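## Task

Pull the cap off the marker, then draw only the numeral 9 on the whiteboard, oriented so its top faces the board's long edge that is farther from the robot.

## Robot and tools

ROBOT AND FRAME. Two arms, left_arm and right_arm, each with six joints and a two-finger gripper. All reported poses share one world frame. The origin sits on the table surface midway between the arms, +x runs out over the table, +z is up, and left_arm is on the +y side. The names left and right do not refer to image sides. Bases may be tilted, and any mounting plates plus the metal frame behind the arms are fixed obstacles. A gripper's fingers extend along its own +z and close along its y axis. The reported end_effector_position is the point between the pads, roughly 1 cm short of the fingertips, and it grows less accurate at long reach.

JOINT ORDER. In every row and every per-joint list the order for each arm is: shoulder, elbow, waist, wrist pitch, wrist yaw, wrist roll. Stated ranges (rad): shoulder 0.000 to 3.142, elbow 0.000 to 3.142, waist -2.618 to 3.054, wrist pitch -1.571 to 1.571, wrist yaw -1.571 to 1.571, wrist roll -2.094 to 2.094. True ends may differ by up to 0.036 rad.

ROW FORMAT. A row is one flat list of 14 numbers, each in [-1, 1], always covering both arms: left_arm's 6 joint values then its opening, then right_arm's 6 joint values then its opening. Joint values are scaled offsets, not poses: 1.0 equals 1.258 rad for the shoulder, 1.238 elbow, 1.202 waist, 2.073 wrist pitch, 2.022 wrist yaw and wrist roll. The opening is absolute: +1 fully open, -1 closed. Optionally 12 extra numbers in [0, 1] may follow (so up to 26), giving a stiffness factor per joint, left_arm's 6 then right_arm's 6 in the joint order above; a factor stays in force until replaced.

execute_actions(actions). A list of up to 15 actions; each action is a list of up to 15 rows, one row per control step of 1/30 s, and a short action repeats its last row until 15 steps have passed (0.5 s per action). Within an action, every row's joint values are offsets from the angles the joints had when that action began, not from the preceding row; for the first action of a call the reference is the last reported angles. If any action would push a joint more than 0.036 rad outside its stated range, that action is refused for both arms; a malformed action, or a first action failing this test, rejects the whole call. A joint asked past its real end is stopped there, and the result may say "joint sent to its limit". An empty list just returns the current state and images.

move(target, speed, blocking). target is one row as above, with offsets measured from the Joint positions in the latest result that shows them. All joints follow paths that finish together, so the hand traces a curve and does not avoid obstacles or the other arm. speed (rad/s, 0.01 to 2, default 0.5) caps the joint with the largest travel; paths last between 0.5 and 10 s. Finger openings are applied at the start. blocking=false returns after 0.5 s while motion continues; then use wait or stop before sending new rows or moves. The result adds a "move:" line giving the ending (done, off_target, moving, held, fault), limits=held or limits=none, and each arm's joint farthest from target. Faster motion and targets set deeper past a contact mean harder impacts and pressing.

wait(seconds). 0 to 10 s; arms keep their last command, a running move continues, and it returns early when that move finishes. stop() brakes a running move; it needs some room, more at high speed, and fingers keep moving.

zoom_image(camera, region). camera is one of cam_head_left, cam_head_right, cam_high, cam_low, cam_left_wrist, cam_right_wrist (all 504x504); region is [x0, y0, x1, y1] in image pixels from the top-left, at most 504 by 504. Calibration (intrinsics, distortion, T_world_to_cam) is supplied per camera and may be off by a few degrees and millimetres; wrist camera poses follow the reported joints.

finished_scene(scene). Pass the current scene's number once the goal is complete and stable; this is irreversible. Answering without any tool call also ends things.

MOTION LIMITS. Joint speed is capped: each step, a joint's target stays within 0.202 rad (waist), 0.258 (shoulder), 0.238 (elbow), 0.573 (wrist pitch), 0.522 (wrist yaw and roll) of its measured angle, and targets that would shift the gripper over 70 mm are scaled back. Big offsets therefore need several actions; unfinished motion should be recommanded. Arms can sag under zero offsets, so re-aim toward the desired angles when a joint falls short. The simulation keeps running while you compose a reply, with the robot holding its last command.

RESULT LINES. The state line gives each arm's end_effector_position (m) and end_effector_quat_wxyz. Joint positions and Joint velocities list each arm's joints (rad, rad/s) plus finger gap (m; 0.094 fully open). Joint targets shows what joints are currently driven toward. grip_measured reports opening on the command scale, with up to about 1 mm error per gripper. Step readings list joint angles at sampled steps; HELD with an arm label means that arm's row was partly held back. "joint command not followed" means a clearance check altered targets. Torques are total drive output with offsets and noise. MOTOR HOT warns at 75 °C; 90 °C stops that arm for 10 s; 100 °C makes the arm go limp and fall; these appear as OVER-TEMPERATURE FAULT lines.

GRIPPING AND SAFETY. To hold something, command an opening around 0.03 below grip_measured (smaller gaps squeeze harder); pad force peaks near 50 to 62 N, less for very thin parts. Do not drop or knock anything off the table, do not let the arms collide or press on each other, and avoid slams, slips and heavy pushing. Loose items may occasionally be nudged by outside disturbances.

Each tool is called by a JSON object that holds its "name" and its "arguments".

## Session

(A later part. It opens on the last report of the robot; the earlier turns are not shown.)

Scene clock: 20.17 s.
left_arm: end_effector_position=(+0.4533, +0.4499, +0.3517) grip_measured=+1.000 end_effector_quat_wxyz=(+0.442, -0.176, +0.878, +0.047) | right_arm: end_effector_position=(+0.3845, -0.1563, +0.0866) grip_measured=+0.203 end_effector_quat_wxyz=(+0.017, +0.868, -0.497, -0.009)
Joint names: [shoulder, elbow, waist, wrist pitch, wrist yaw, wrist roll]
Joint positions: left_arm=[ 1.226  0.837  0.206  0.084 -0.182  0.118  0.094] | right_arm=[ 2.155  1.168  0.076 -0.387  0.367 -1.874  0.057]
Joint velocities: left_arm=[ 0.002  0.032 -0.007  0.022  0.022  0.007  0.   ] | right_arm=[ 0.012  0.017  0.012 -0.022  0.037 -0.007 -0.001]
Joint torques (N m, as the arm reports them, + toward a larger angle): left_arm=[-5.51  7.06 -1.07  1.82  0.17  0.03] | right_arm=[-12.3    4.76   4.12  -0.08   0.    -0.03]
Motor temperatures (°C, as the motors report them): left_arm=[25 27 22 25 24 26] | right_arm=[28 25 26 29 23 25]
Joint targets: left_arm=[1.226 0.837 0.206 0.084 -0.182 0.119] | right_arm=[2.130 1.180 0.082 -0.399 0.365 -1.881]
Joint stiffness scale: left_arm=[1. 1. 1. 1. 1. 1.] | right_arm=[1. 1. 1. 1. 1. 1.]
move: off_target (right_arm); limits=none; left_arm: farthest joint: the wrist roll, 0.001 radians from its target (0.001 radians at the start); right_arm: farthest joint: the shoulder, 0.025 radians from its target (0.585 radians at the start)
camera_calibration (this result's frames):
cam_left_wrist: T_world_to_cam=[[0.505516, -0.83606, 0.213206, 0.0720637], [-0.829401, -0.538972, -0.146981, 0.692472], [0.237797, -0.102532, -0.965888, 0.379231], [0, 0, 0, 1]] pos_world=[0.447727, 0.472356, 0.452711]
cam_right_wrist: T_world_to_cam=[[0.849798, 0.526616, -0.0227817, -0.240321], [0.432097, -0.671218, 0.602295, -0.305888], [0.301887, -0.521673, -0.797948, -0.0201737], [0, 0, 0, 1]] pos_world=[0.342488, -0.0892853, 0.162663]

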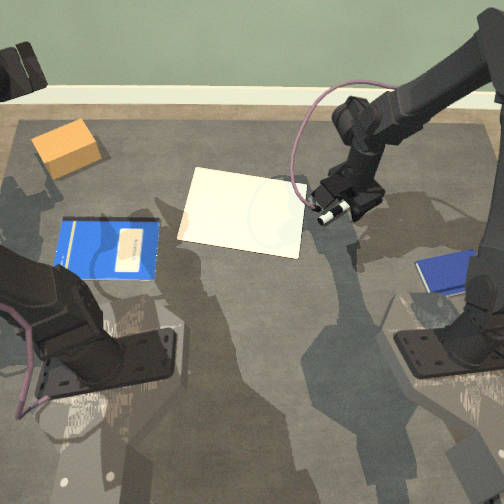

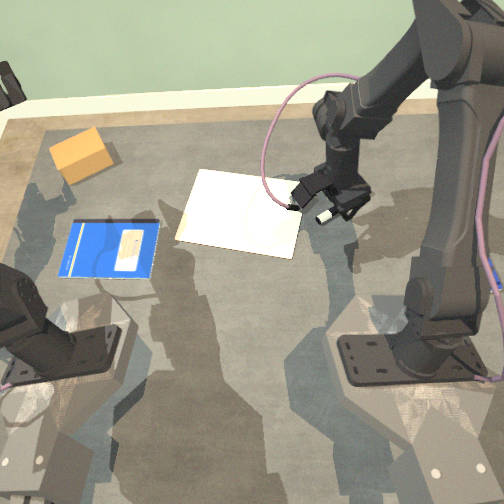

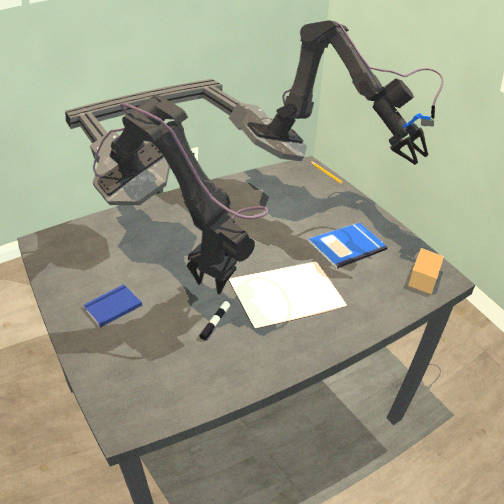

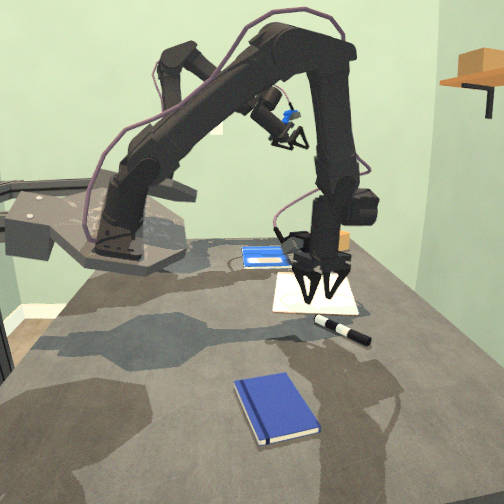

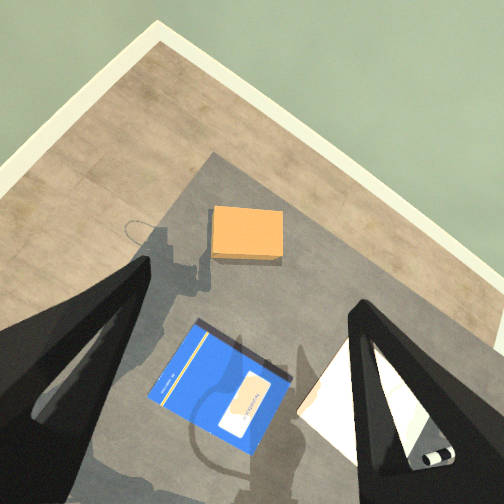

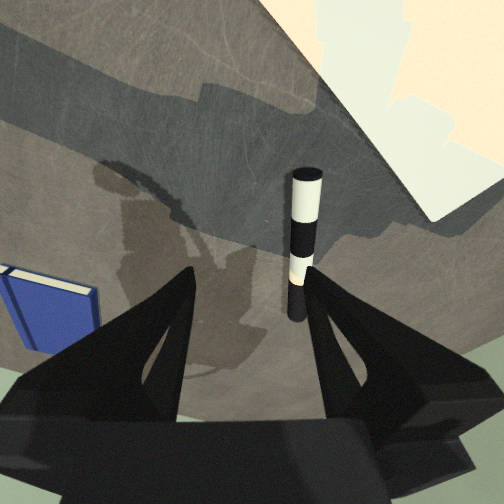

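{"name": "move", "arguments": {"target": [0,0,0,0,0,0,1,0.13,0.195,-0.046,-0.018,-0.007,-0.072,0.4], "speed": 0.6}}

Scene clock: 22.77 s.
left_arm: end_effector_position=(+0.4533, +0.4499, +0.3517) grip_measured=+1.000 end_effector_quat_wxyz=(+0.442, -0.176, +0.878, +0.047) | right_arm: end_effector_position=(+0.4321, -0.1634, +0.0580) grip_measured=+0.397 end_effector_quat_wxyz=(+0.014, +0.885, -0.466, +0.003)
Joint names: [shoulder, elbow, waist, wrist pitch, wrist yaw, wrist roll]
Joint positions: left_arm=[ 1.226  0.837  0.206  0.084 -0.182  0.118  0.094] | right_arm=[ 2.308  1.386  0.018 -0.407  0.367 -2.013  0.066]
Joint velocities: left_arm=[-0.007 -0.022 -0.012 -0.051 -0.051 -0.037  0.   ] | right_arm=[ 0.007 -0.012 -0.027 -0.066 -0.007 -0.081  0.   ]
Joint torques (N m, as the arm reports them, + toward a larger angle): left_arm=[-5.53  7.07 -1.07  1.81  0.18  0.04] | right_arm=[-10.64   6.02   4.16  -0.09  -0.14  -0.08]
Motor temperatures (°C, as the motors report them): left_arm=[26 27 22 26 24 26] | right_arm=[28 25 26 28 23 25]
Joint targets: left_arm=[1.226 0.837 0.206 0.084 -0.182 0.118] | right_arm=[2.319 1.409 0.021 -0.425 0.353 -2.020]
Joint stiffness scale: left_arm=[1. 1. 1. 1. 1. 1.] | right_arm=[1. 1. 1. 1. 1. 1.]
move: off_target (right_arm); limits=none; left_arm: farthest joint: the waist, 0.000 radians from its target (0.000 radians at the start); right_arm: farthest joint: the elbow, 0.024 radians from its target (0.242 radians at the start)
camera_calibration (this result's frames):
cam_left_wrist: T_world_to_cam=[[0.505516, -0.83606, 0.213206, 0.0720637], [-0.829401, -0.538972, -0.146981, 0.692472], [0.237797, -0.102532, -0.965888, 0.379231], [0, 0, 0, 1]] pos_world=[0.447727, 0.472356, 0.452711]
cam_right_wrist: T_world_to_cam=[[0.810971, 0.585031, -0.00802874, -0.252201], [0.464546, -0.635491, 0.616724, -0.323019], [0.3557, -0.503875, -0.787138, -0.0821058], [0, 0, 0, 1]] pos_world=[0.38379, -0.0991018, 0.13256]

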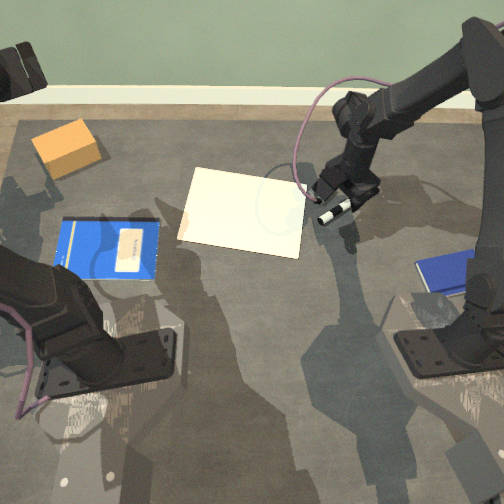

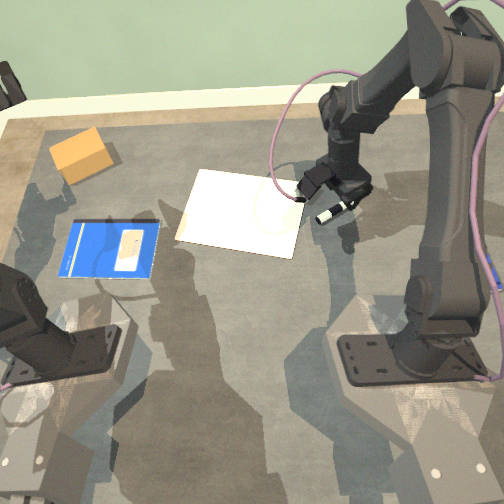

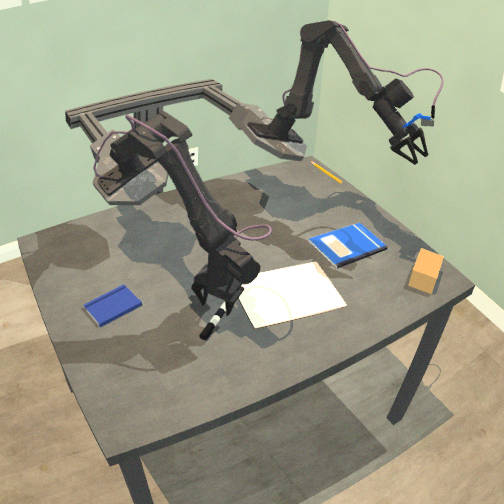

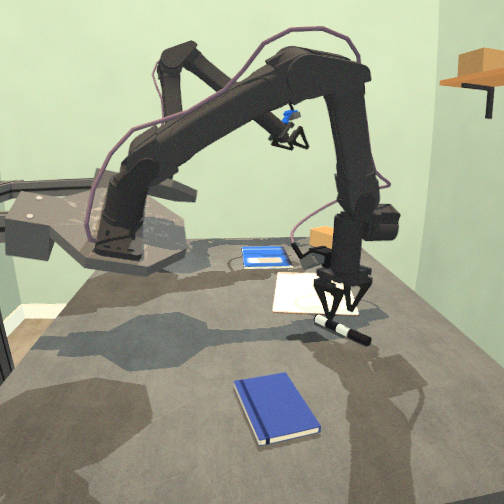

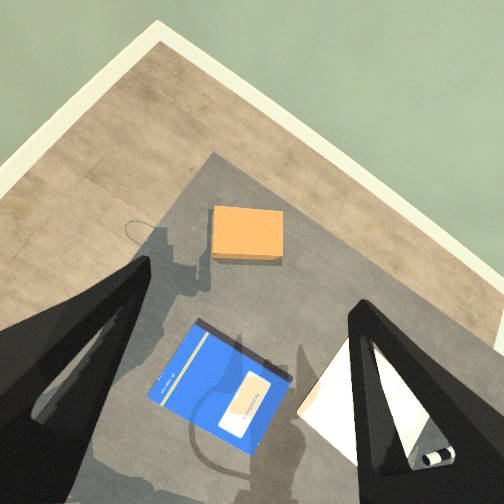

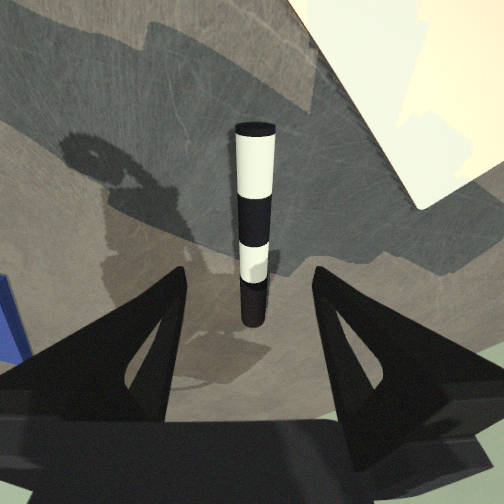

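{"name": "move", "arguments": {"target": [0,0,0,0,0,0,1,0.098,0.01,0.004,0.048,0,0,0.4], "speed": 0.4}}

Scene clock: 24.23 s.
left_arm: end_effector_position=(+0.4533, +0.4499, +0.3517) grip_measured=+1.000 end_effector_quat_wxyz=(+0.442, -0.176, +0.878, +0.047) | right_arm: end_effector_position=(+0.4191, -0.1518, +0.0203) grip_measured=+0.397 end_effector_quat_wxyz=(+0.019, +0.886, -0.464, +0.001)
Joint names: [shoulder, elbow, waist, wrist pitch, wrist yaw, wrist roll]
Joint positions: left_arm=[ 1.226  0.837  0.206  0.084 -0.182  0.118  0.094] | right_arm=[ 2.417  1.386  0.02  -0.308  0.372 -2.013  0.066]
Joint velocities: left_arm=[ 0.002 -0.012 -0.002  0.095 -0.007  0.022  0.   ] | right_arm=[ 0.012 -0.012  0.002 -0.007  0.081  0.051 -0.001]
Joint torques (N m, as the arm reports them, + toward a larger angle): left_arm=[-5.53  7.05 -1.11  1.82  0.18  0.02] | right_arm=[-10.4    4.51   4.21   0.06  -0.02   0.02]
Motor temperatures (°C, as the motors report them): left_arm=[26 27 22 26 24 26] | right_arm=[28 25 26 28 23 25]
Joint targets: left_arm=[1.226 0.837 0.206 0.084 -0.182 0.118] | right_arm=[2.431 1.398 0.023 -0.308 0.367 -2.013]
Joint stiffness scale: left_arm=[1. 1. 1. 1. 1. 1.] | right_arm=[1. 1. 1. 1. 1. 1.]
move: done; limits=none; left_arm: farthest joint: the waist, 0.000 radians from its target (0.000 radians at the start); right_arm: farthest joint: the shoulder, 0.014 radians from its target (0.124 radians at the start)
camera_calibration (this result's frames):
cam_left_wrist: T_world_to_cam=[[0.505516, -0.83606, 0.213206, 0.0720637], [-0.829401, -0.538972, -0.146981, 0.692472], [0.237797, -0.102532, -0.965888, 0.379231], [0, 0, 0, 1]] pos_world=[0.447727, 0.472356, 0.452711]
cam_right_wrist: T_world_to_cam=[[0.807695, 0.589316, -0.0182836, -0.246515], [0.473302, -0.629575, 0.616134, -0.289188], [0.351587, -0.506302, -0.787429, -0.099911], [0, 0, 0, 1]] pos_world=[0.371109, -0.087375, 0.0949982]

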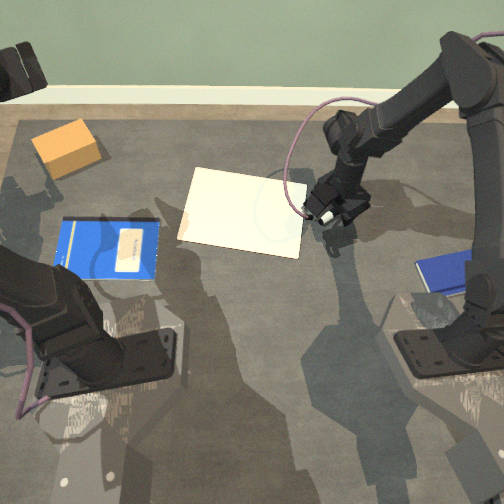

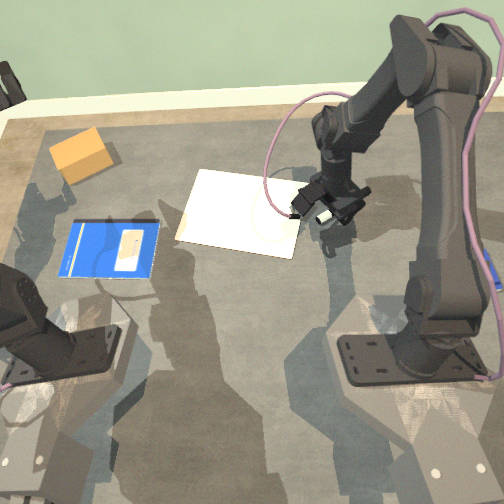

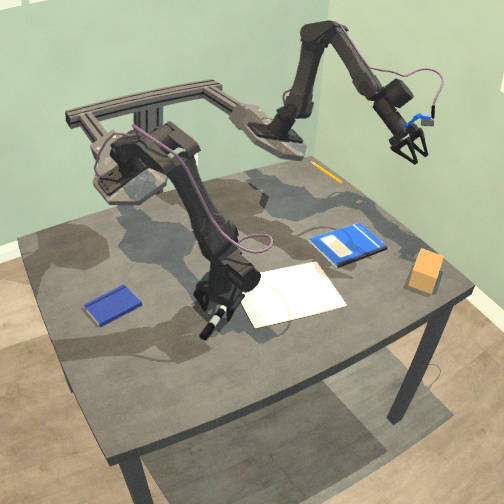

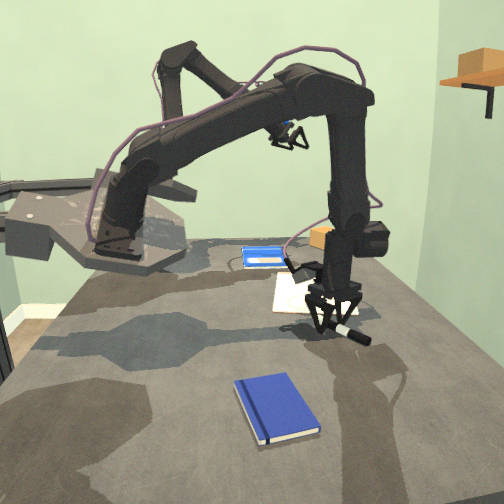

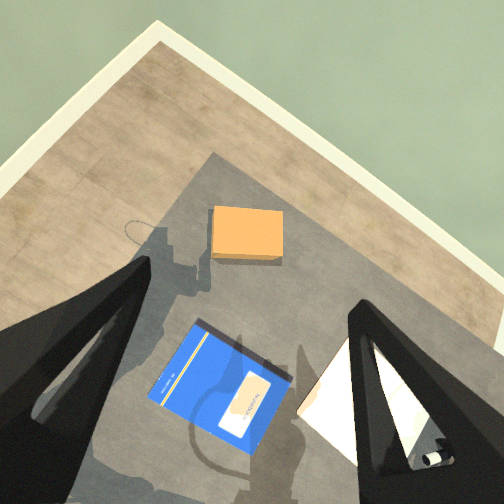

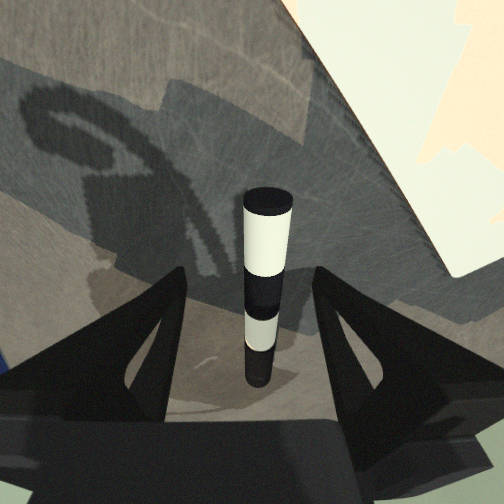

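{"name": "move", "arguments": {"target": [0,0,0,0,0,0,1,0.016,0.006,0,0,0,0,-0.65], "speed": 0.1}}

Scene clock: 25.10 s.
left_arm: end_effector_position=(+0.4533, +0.4499, +0.3517) grip_measured=+1.000 end_effector_quat_wxyz=(+0.442, -0.176, +0.878, +0.047) | right_arm: end_effector_position=(+0.4195, -0.1521, +0.0203) grip_measured=-0.632 end_effector_quat_wxyz=(+0.019, +0.886, -0.464, +0.002)
Joint names: [shoulder, elbow, waist, wrist pitch, wrist yaw, wrist roll]
Joint positions: left_arm=[ 1.226  0.837  0.206  0.084 -0.182  0.118  0.094] | right_arm=[ 2.417  1.386  0.02  -0.307  0.374 -2.013  0.017]
Joint velocities: left_arm=[-0.002  0.012 -0.002  0.051 -0.066  0.022  0.   ] | right_arm=[-0.017  0.002 -0.027  0.066  0.007 -0.066 -0.001]
Joint torques (N m, as the arm reports them, + toward a larger angle): left_arm=[-5.54  7.05 -1.11  1.82  0.18  0.03] | right_arm=[-9.84  4.09  3.94  0.04  0.    0.03]
Motor temperatures (°C, as the motors report them): left_arm=[26 27 22 26 24 26] | right_arm=[29 25 26 28 23 25]
Joint targets: left_arm=[1.226 0.837 0.206 0.084 -0.182 0.118] | right_arm=[2.438 1.393 0.020 -0.308 0.372 -2.013]
Joint stiffness scale: left_arm=[1. 1. 1. 1. 1. 1.] | right_arm=[1. 1. 1. 1. 1. 1.]
move: done; limits=none; left_arm: farthest joint: the waist, 0.000 radians from its target (0.000 radians at the start); right_arm: farthest joint: the shoulder, 0.020 radians from its target (0.020 radians at the start)
camera_calibration (this result's frames):
cam_left_wrist: T_world_to_cam=[[0.505516, -0.83606, 0.213206, 0.0720637], [-0.829401, -0.538972, -0.146981, 0.692472], [0.237797, -0.102532, -0.965888, 0.379231], [0, 0, 0, 1]] pos_world=[0.447727, 0.472356, 0.452711]
cam_right_wrist: T_world_to_cam=[[0.807922, 0.589008, -0.0181827, -0.246748], [0.472238, -0.628679, 0.617862, -0.288979], [0.352495, -0.507771, -0.786076, -0.1008], [0, 0, 0, 1]] pos_world=[0.371351, -0.0875219, 0.0948265]

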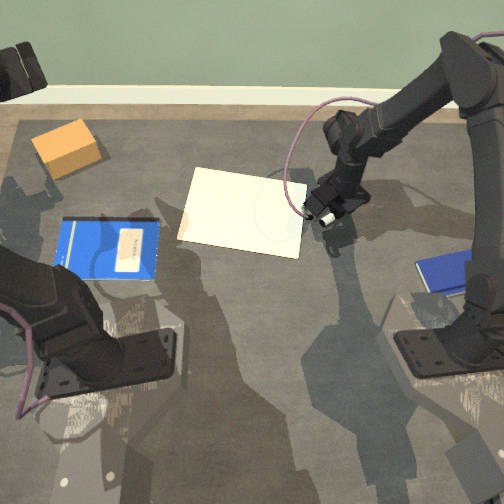

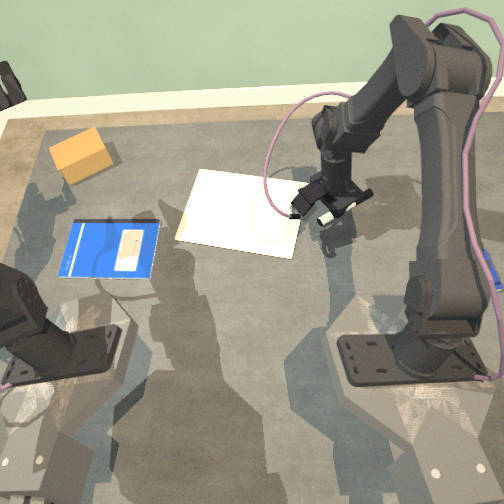

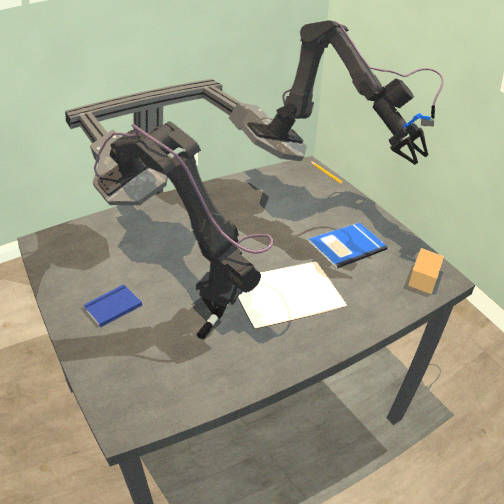

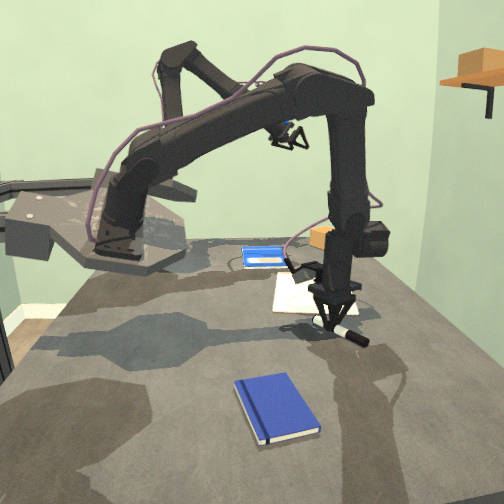

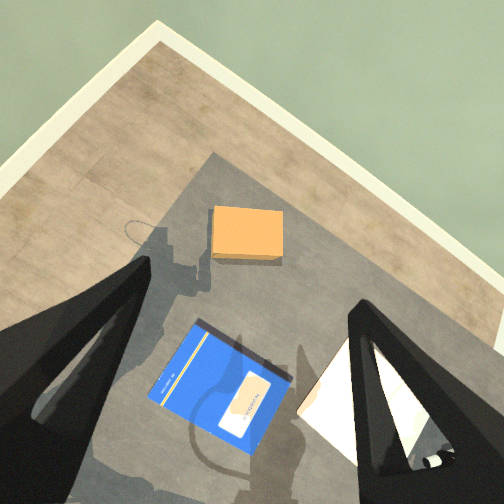

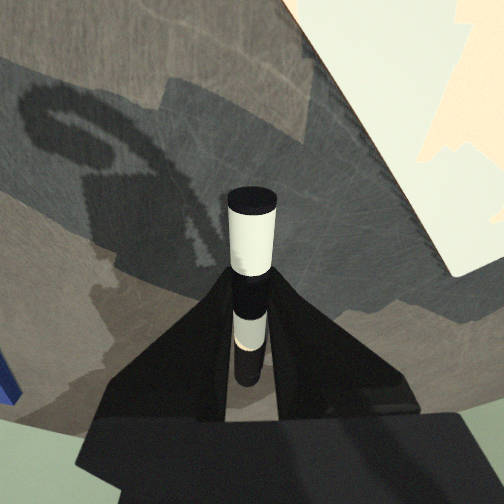

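{"name": "move", "arguments": {"target": [0,0,0,0,0,0,1,0.04,0.008,0,0.01,0,0,-0.3], "speed": 0.1}}

Scene clock: 26.07 s.
left_arm: end_effector_position=(+0.4533, +0.4499, +0.3517) grip_measured=+1.000 end_effector_quat_wxyz=(+0.442, -0.176, +0.878, +0.047) | right_arm: end_effector_position=(+0.4204, -0.1520, +0.0184) grip_measured=-0.303 end_effector_quat_wxyz=(+0.019, +0.885, -0.465, +0.005)
Joint names: [shoulder, elbow, waist, wrist pitch, wrist yaw, wrist roll]
Joint positions: left_arm=[ 1.226  0.837  0.206  0.084 -0.182  0.118  0.094] | right_arm=[ 2.423  1.386  0.02  -0.295  0.378 -2.013  0.033]
Joint velocities: left_arm=[ 0.022 -0.012 -0.012  0.081 -0.051  0.007  0.   ] | right_arm=[ 0.012 -0.012  0.002  0.051  0.037  0.022 -0.001]
Joint torques (N m, as the arm reports them, + toward a larger angle): left_arm=[-5.52  7.08 -1.09  1.82  0.18  0.03] | right_arm=[-7.86  4.3   3.94  0.16 -0.04  0.01]
Motor temperatures (°C, as the motors report them): left_arm=[26 28 22 26 24 26] | right_arm=[29 25 26 28 23 25]
Joint targets: left_arm=[1.226 0.837 0.206 0.084 -0.182 0.118] | right_arm=[2.468 1.396 0.020 -0.286 0.374 -2.013]
Joint stiffness scale: left_arm=[1. 1. 1. 1. 1. 1.] | right_arm=[1. 1. 1. 1. 1. 1.]
move: off_target (right_arm); limits=none; left_arm: farthest joint: the waist, 0.000 radians from its target (0.000 radians at the start); right_arm: farthest joint: the shoulder, 0.044 radians from its target (0.050 radians at the start)
camera_calibration (this result's frames):
cam_left_wrist: T_world_to_cam=[[0.505516, -0.83606, 0.213206, 0.0720637], [-0.829401, -0.538972, -0.146981, 0.692472], [0.237797, -0.102532, -0.965888, 0.379231], [0, 0, 0, 1]] pos_world=[0.447727, 0.472356, 0.452711]
cam_right_wrist: T_world_to_cam=[[0.809265, 0.587262, -0.0146314, -0.248517], [0.466756, -0.627682, 0.62302, -0.285801], [0.356692, -0.511018, -0.782069, -0.104951], [0, 0, 0, 1]] pos_world=[0.371951, -0.0870793, 0.0923441]

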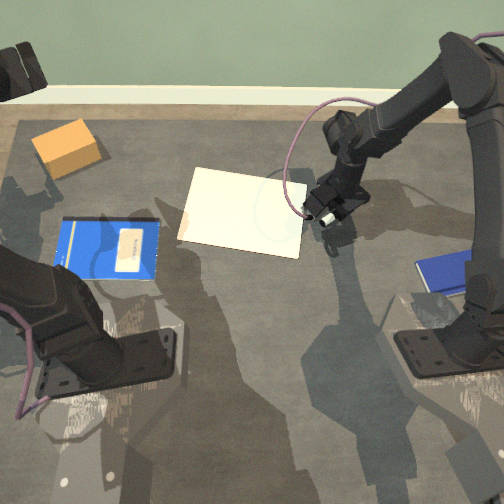

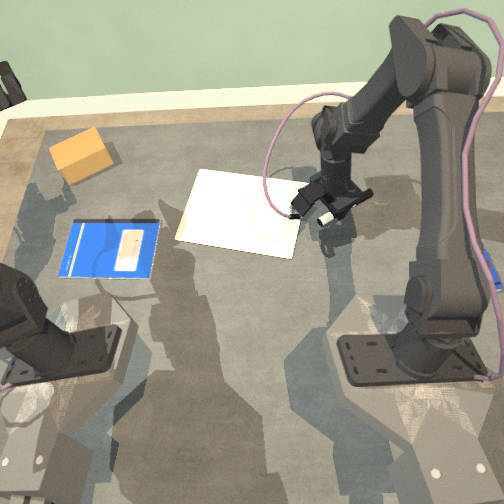

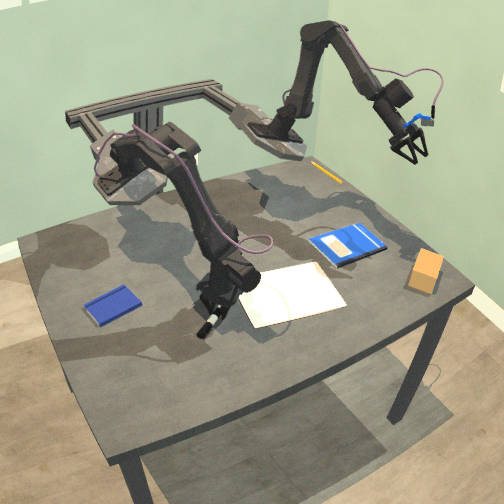

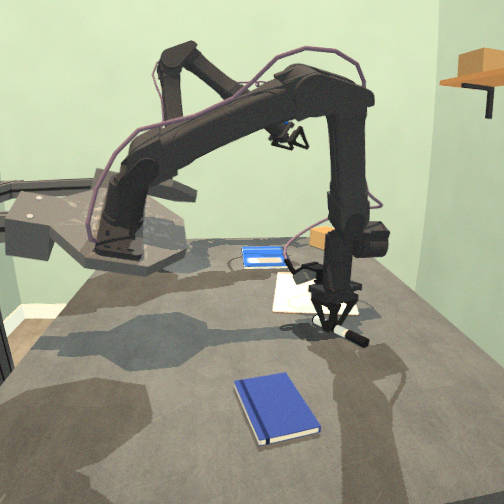

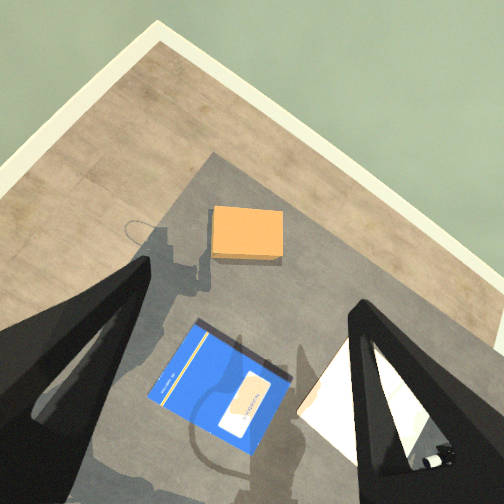

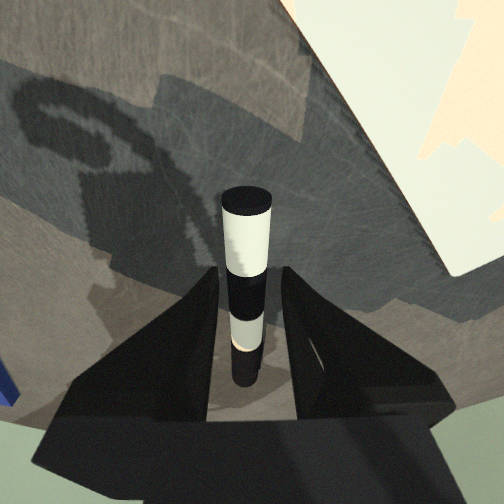

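{"name": "move", "arguments": {"target": [0,0,0,0,0,0,1,0.01,0,0,0,0,0,-0.67], "speed": 0.2}}

{"name": "move", "arguments": {"target": [0.3,-0.1,-0.2,0.2,0.03,-0.02,0.3,-0.04,0.2,0.05,-0.12,0,0.1,-0.67], "speed": 0.7}}

Scene clock: 29.50 s.
left_arm: end_effector_position=(+0.4533, +0.4499, +0.3517) grip_measured=+1.000 end_effector_quat_wxyz=(+0.442, -0.176, +0.878, +0.047) | right_arm: end_effector_position=(+0.4222, -0.1517, +0.0184) grip_measured=-0.639 end_effector_quat_wxyz=(+0.017, +0.885, -0.466, +0.008)
Joint names: [shoulder, elbow, waist, wrist pitch, wrist yaw, wrist roll]
Joint positions: left_arm=[ 1.226  0.837  0.206  0.084 -0.182  0.118  0.094] | right_arm=[ 2.423  1.386  0.02  -0.287  0.378 -2.013  0.017]
Joint velocities: left_arm=[-0.012 -0.017 -0.012  0.037  0.022 -0.022  0.   ] | right_arm=[ 0.012  0.012 -0.017 -0.051 -0.037 -0.022  0.   ]
Joint torques (N m, as the arm reports them, + toward a larger angle): left_arm=[-5.51  7.06 -1.09  1.83  0.17  0.03] | right_arm=[-10.53   3.47   3.96  -0.01   0.04   0.02]
Motor temperatures (°C, as the motors report them): left_arm=[26 28 22 26 24 26] | right_arm=[28 25 26 28 23 25]
Joint targets: left_arm=[1.226 0.837 0.206 0.084 -0.182 0.118] | right_arm=[2.436 1.386 0.020 -0.295 0.378 -2.013]
Joint stiffness scale: left_arm=[1. 1. 1. 1. 1. 1.] | right_arm=[1. 1. 1. 1. 1. 1.]
move: done; limits=none; left_arm: farthest joint: the waist, 0.000 radians from its target (0.000 radians at the start); right_arm: farthest joint: the shoulder, 0.012 radians from its target (0.012 radians at the start)
camera_calibration (this result's frames):
cam_left_wrist: T_world_to_cam=[[0.505516, -0.83606, 0.213206, 0.0720637], [-0.829401, -0.538972, -0.146981, 0.692472], [0.237797, -0.102532, -0.965888, 0.379231], [0, 0, 0, 1]] pos_world=[0.447727, 0.472356, 0.452711]
cam_right_wrist: T_world_to_cam=[[0.810841, 0.585208, -0.00822333, -0.251219], [0.460718, -0.629561, 0.625613, -0.284221], [0.360937, -0.511062, -0.78009, -0.107291], [0, 0, 0, 1]] pos_world=[0.37337, -0.0867511, 0.0920504]

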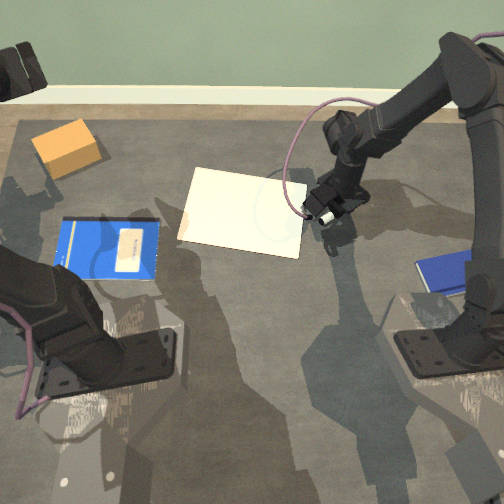

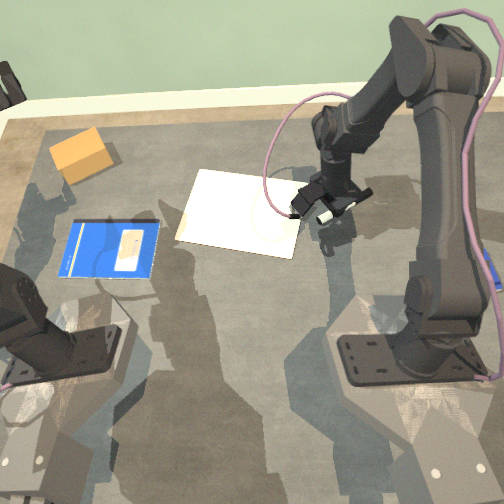

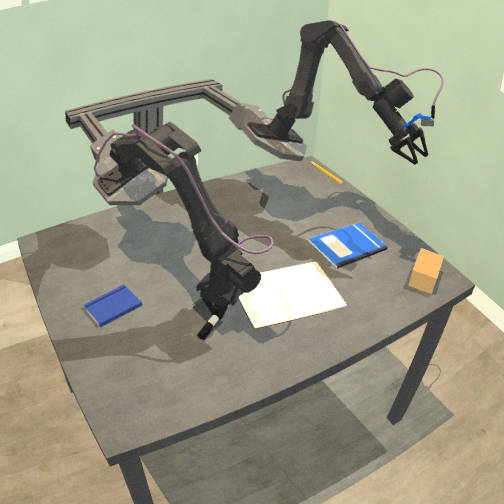

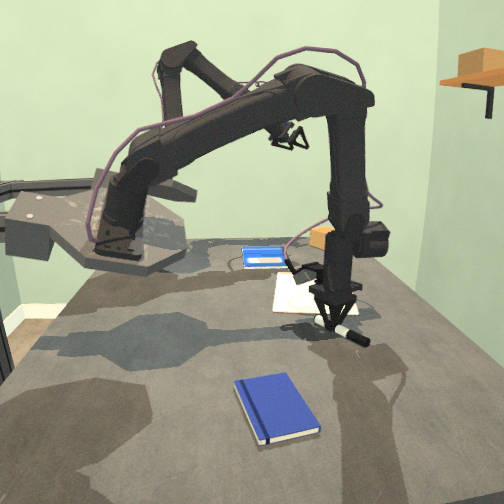

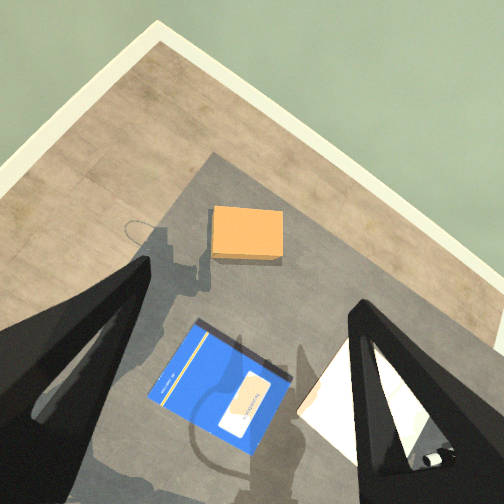

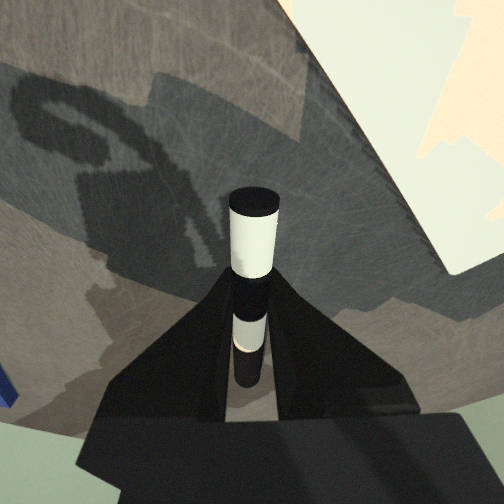

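Scene clock: 30.97 s.
left_arm: end_effector_position=(+0.4927, +0.3097, +0.2646) grip_measured=+0.301 end_effector_quat_wxyz=(+0.443, -0.089, +0.890, -0.067) | right_arm: end_effector_position=(+0.4746, -0.1376, +0.0664) grip_measured=-0.639 end_effector_quat_wxyz=(+0.003, +0.844, -0.536, +0.019)
Joint names: [shoulder, elbow, waist, wrist pitch, wrist yaw, wrist roll]
Joint positions: left_arm=[ 1.602  0.722 -0.027  0.495 -0.129  0.083  0.061] | right_arm=[ 2.399  1.612  0.065 -0.52   0.382 -1.817  0.017]
Joint velocities: left_arm=[-0.007 -0.007  0.017 -0.051 -0.007 -0.081 -0.001] | right_arm=[-0.012 -0.012 -0.007  0.037  0.022  0.037  0.   ]
Joint torques (N m, as the arm reports them, + toward a larger angle): left_arm=[-6.59  5.06 -2.62  1.82  0.34 -0.02] | right_arm=[-14.66   6.5    5.68   0.    -0.01   0.06]
Motor temperatures (°C, as the motors report them): left_arm=[26 28 22 26 24 26] | right_arm=[29 25 27 28 23 25]
Joint targets: left_arm=[1.603 0.714 -0.034 0.499 -0.121 0.078] | right_arm=[2.373 1.633 0.080 -0.536 0.378 -1.811]
Joint stiffness scale: left_arm=[1. 1. 1. 1. 1. 1.] | right_arm=[1. 1. 1. 1. 1. 1.]
move: off_target (right_arm); limits=none; left_arm: farthest joint: the elbow, 0.009 radians from its target (0.124 radians at the start); right_arm: farthest joint: the shoulder, 0.026 radians from its target (0.050 radians at the start)
camera_calibration (this result's frames):
cam_left_wrist: T_world_to_cam=[[0.274224, -0.902776, 0.331355, 0.056841], [-0.93828, -0.326697, -0.113579, 0.615819], [0.210789, -0.279758, -0.936645, 0.331809], [0, 0, 0, 1]] pos_world=[0.492282, 0.345327, 0.361897]
cam_right_wrist: T_world_to_cam=[[0.893899, 0.447251, 0.030178, -0.362574], [0.330581, -0.703189, 0.629477, -0.278176], [0.302755, -0.552713, -0.776433, -0.0598822], [0, 0, 0, 1]] pos_world=[0.434194, -0.0665467, 0.139553]

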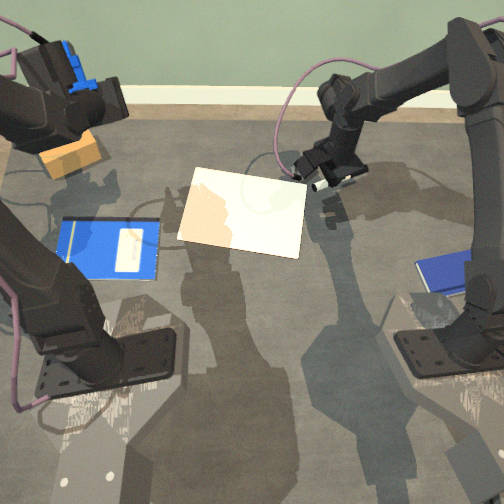

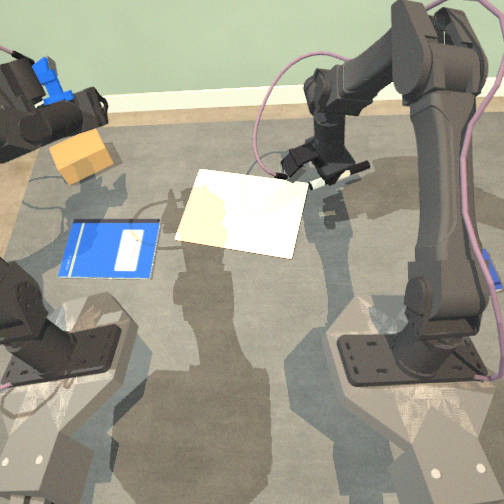

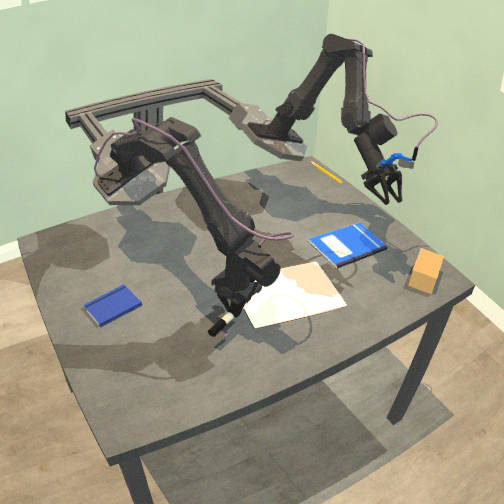

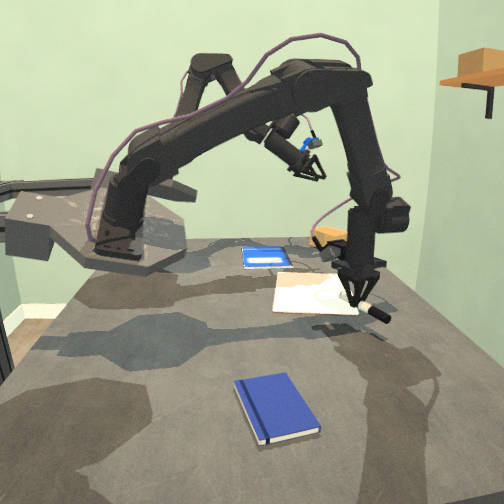

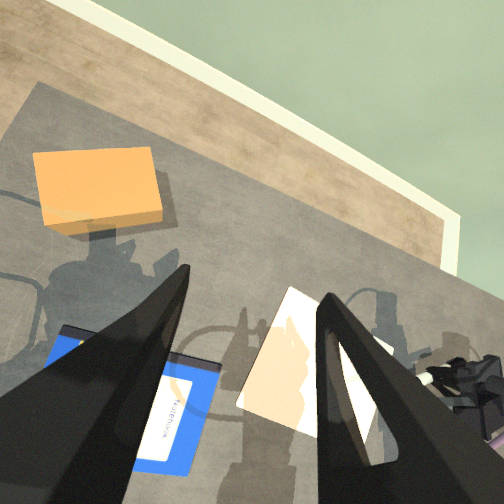

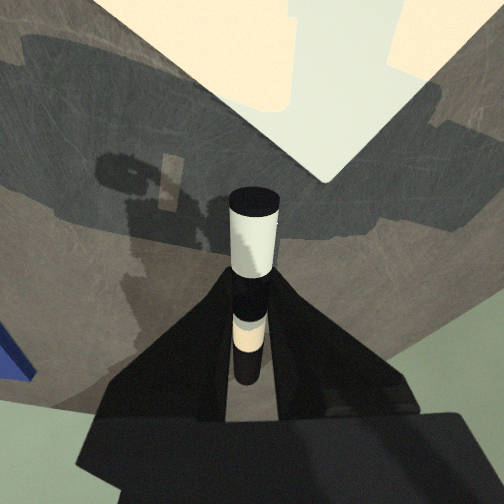

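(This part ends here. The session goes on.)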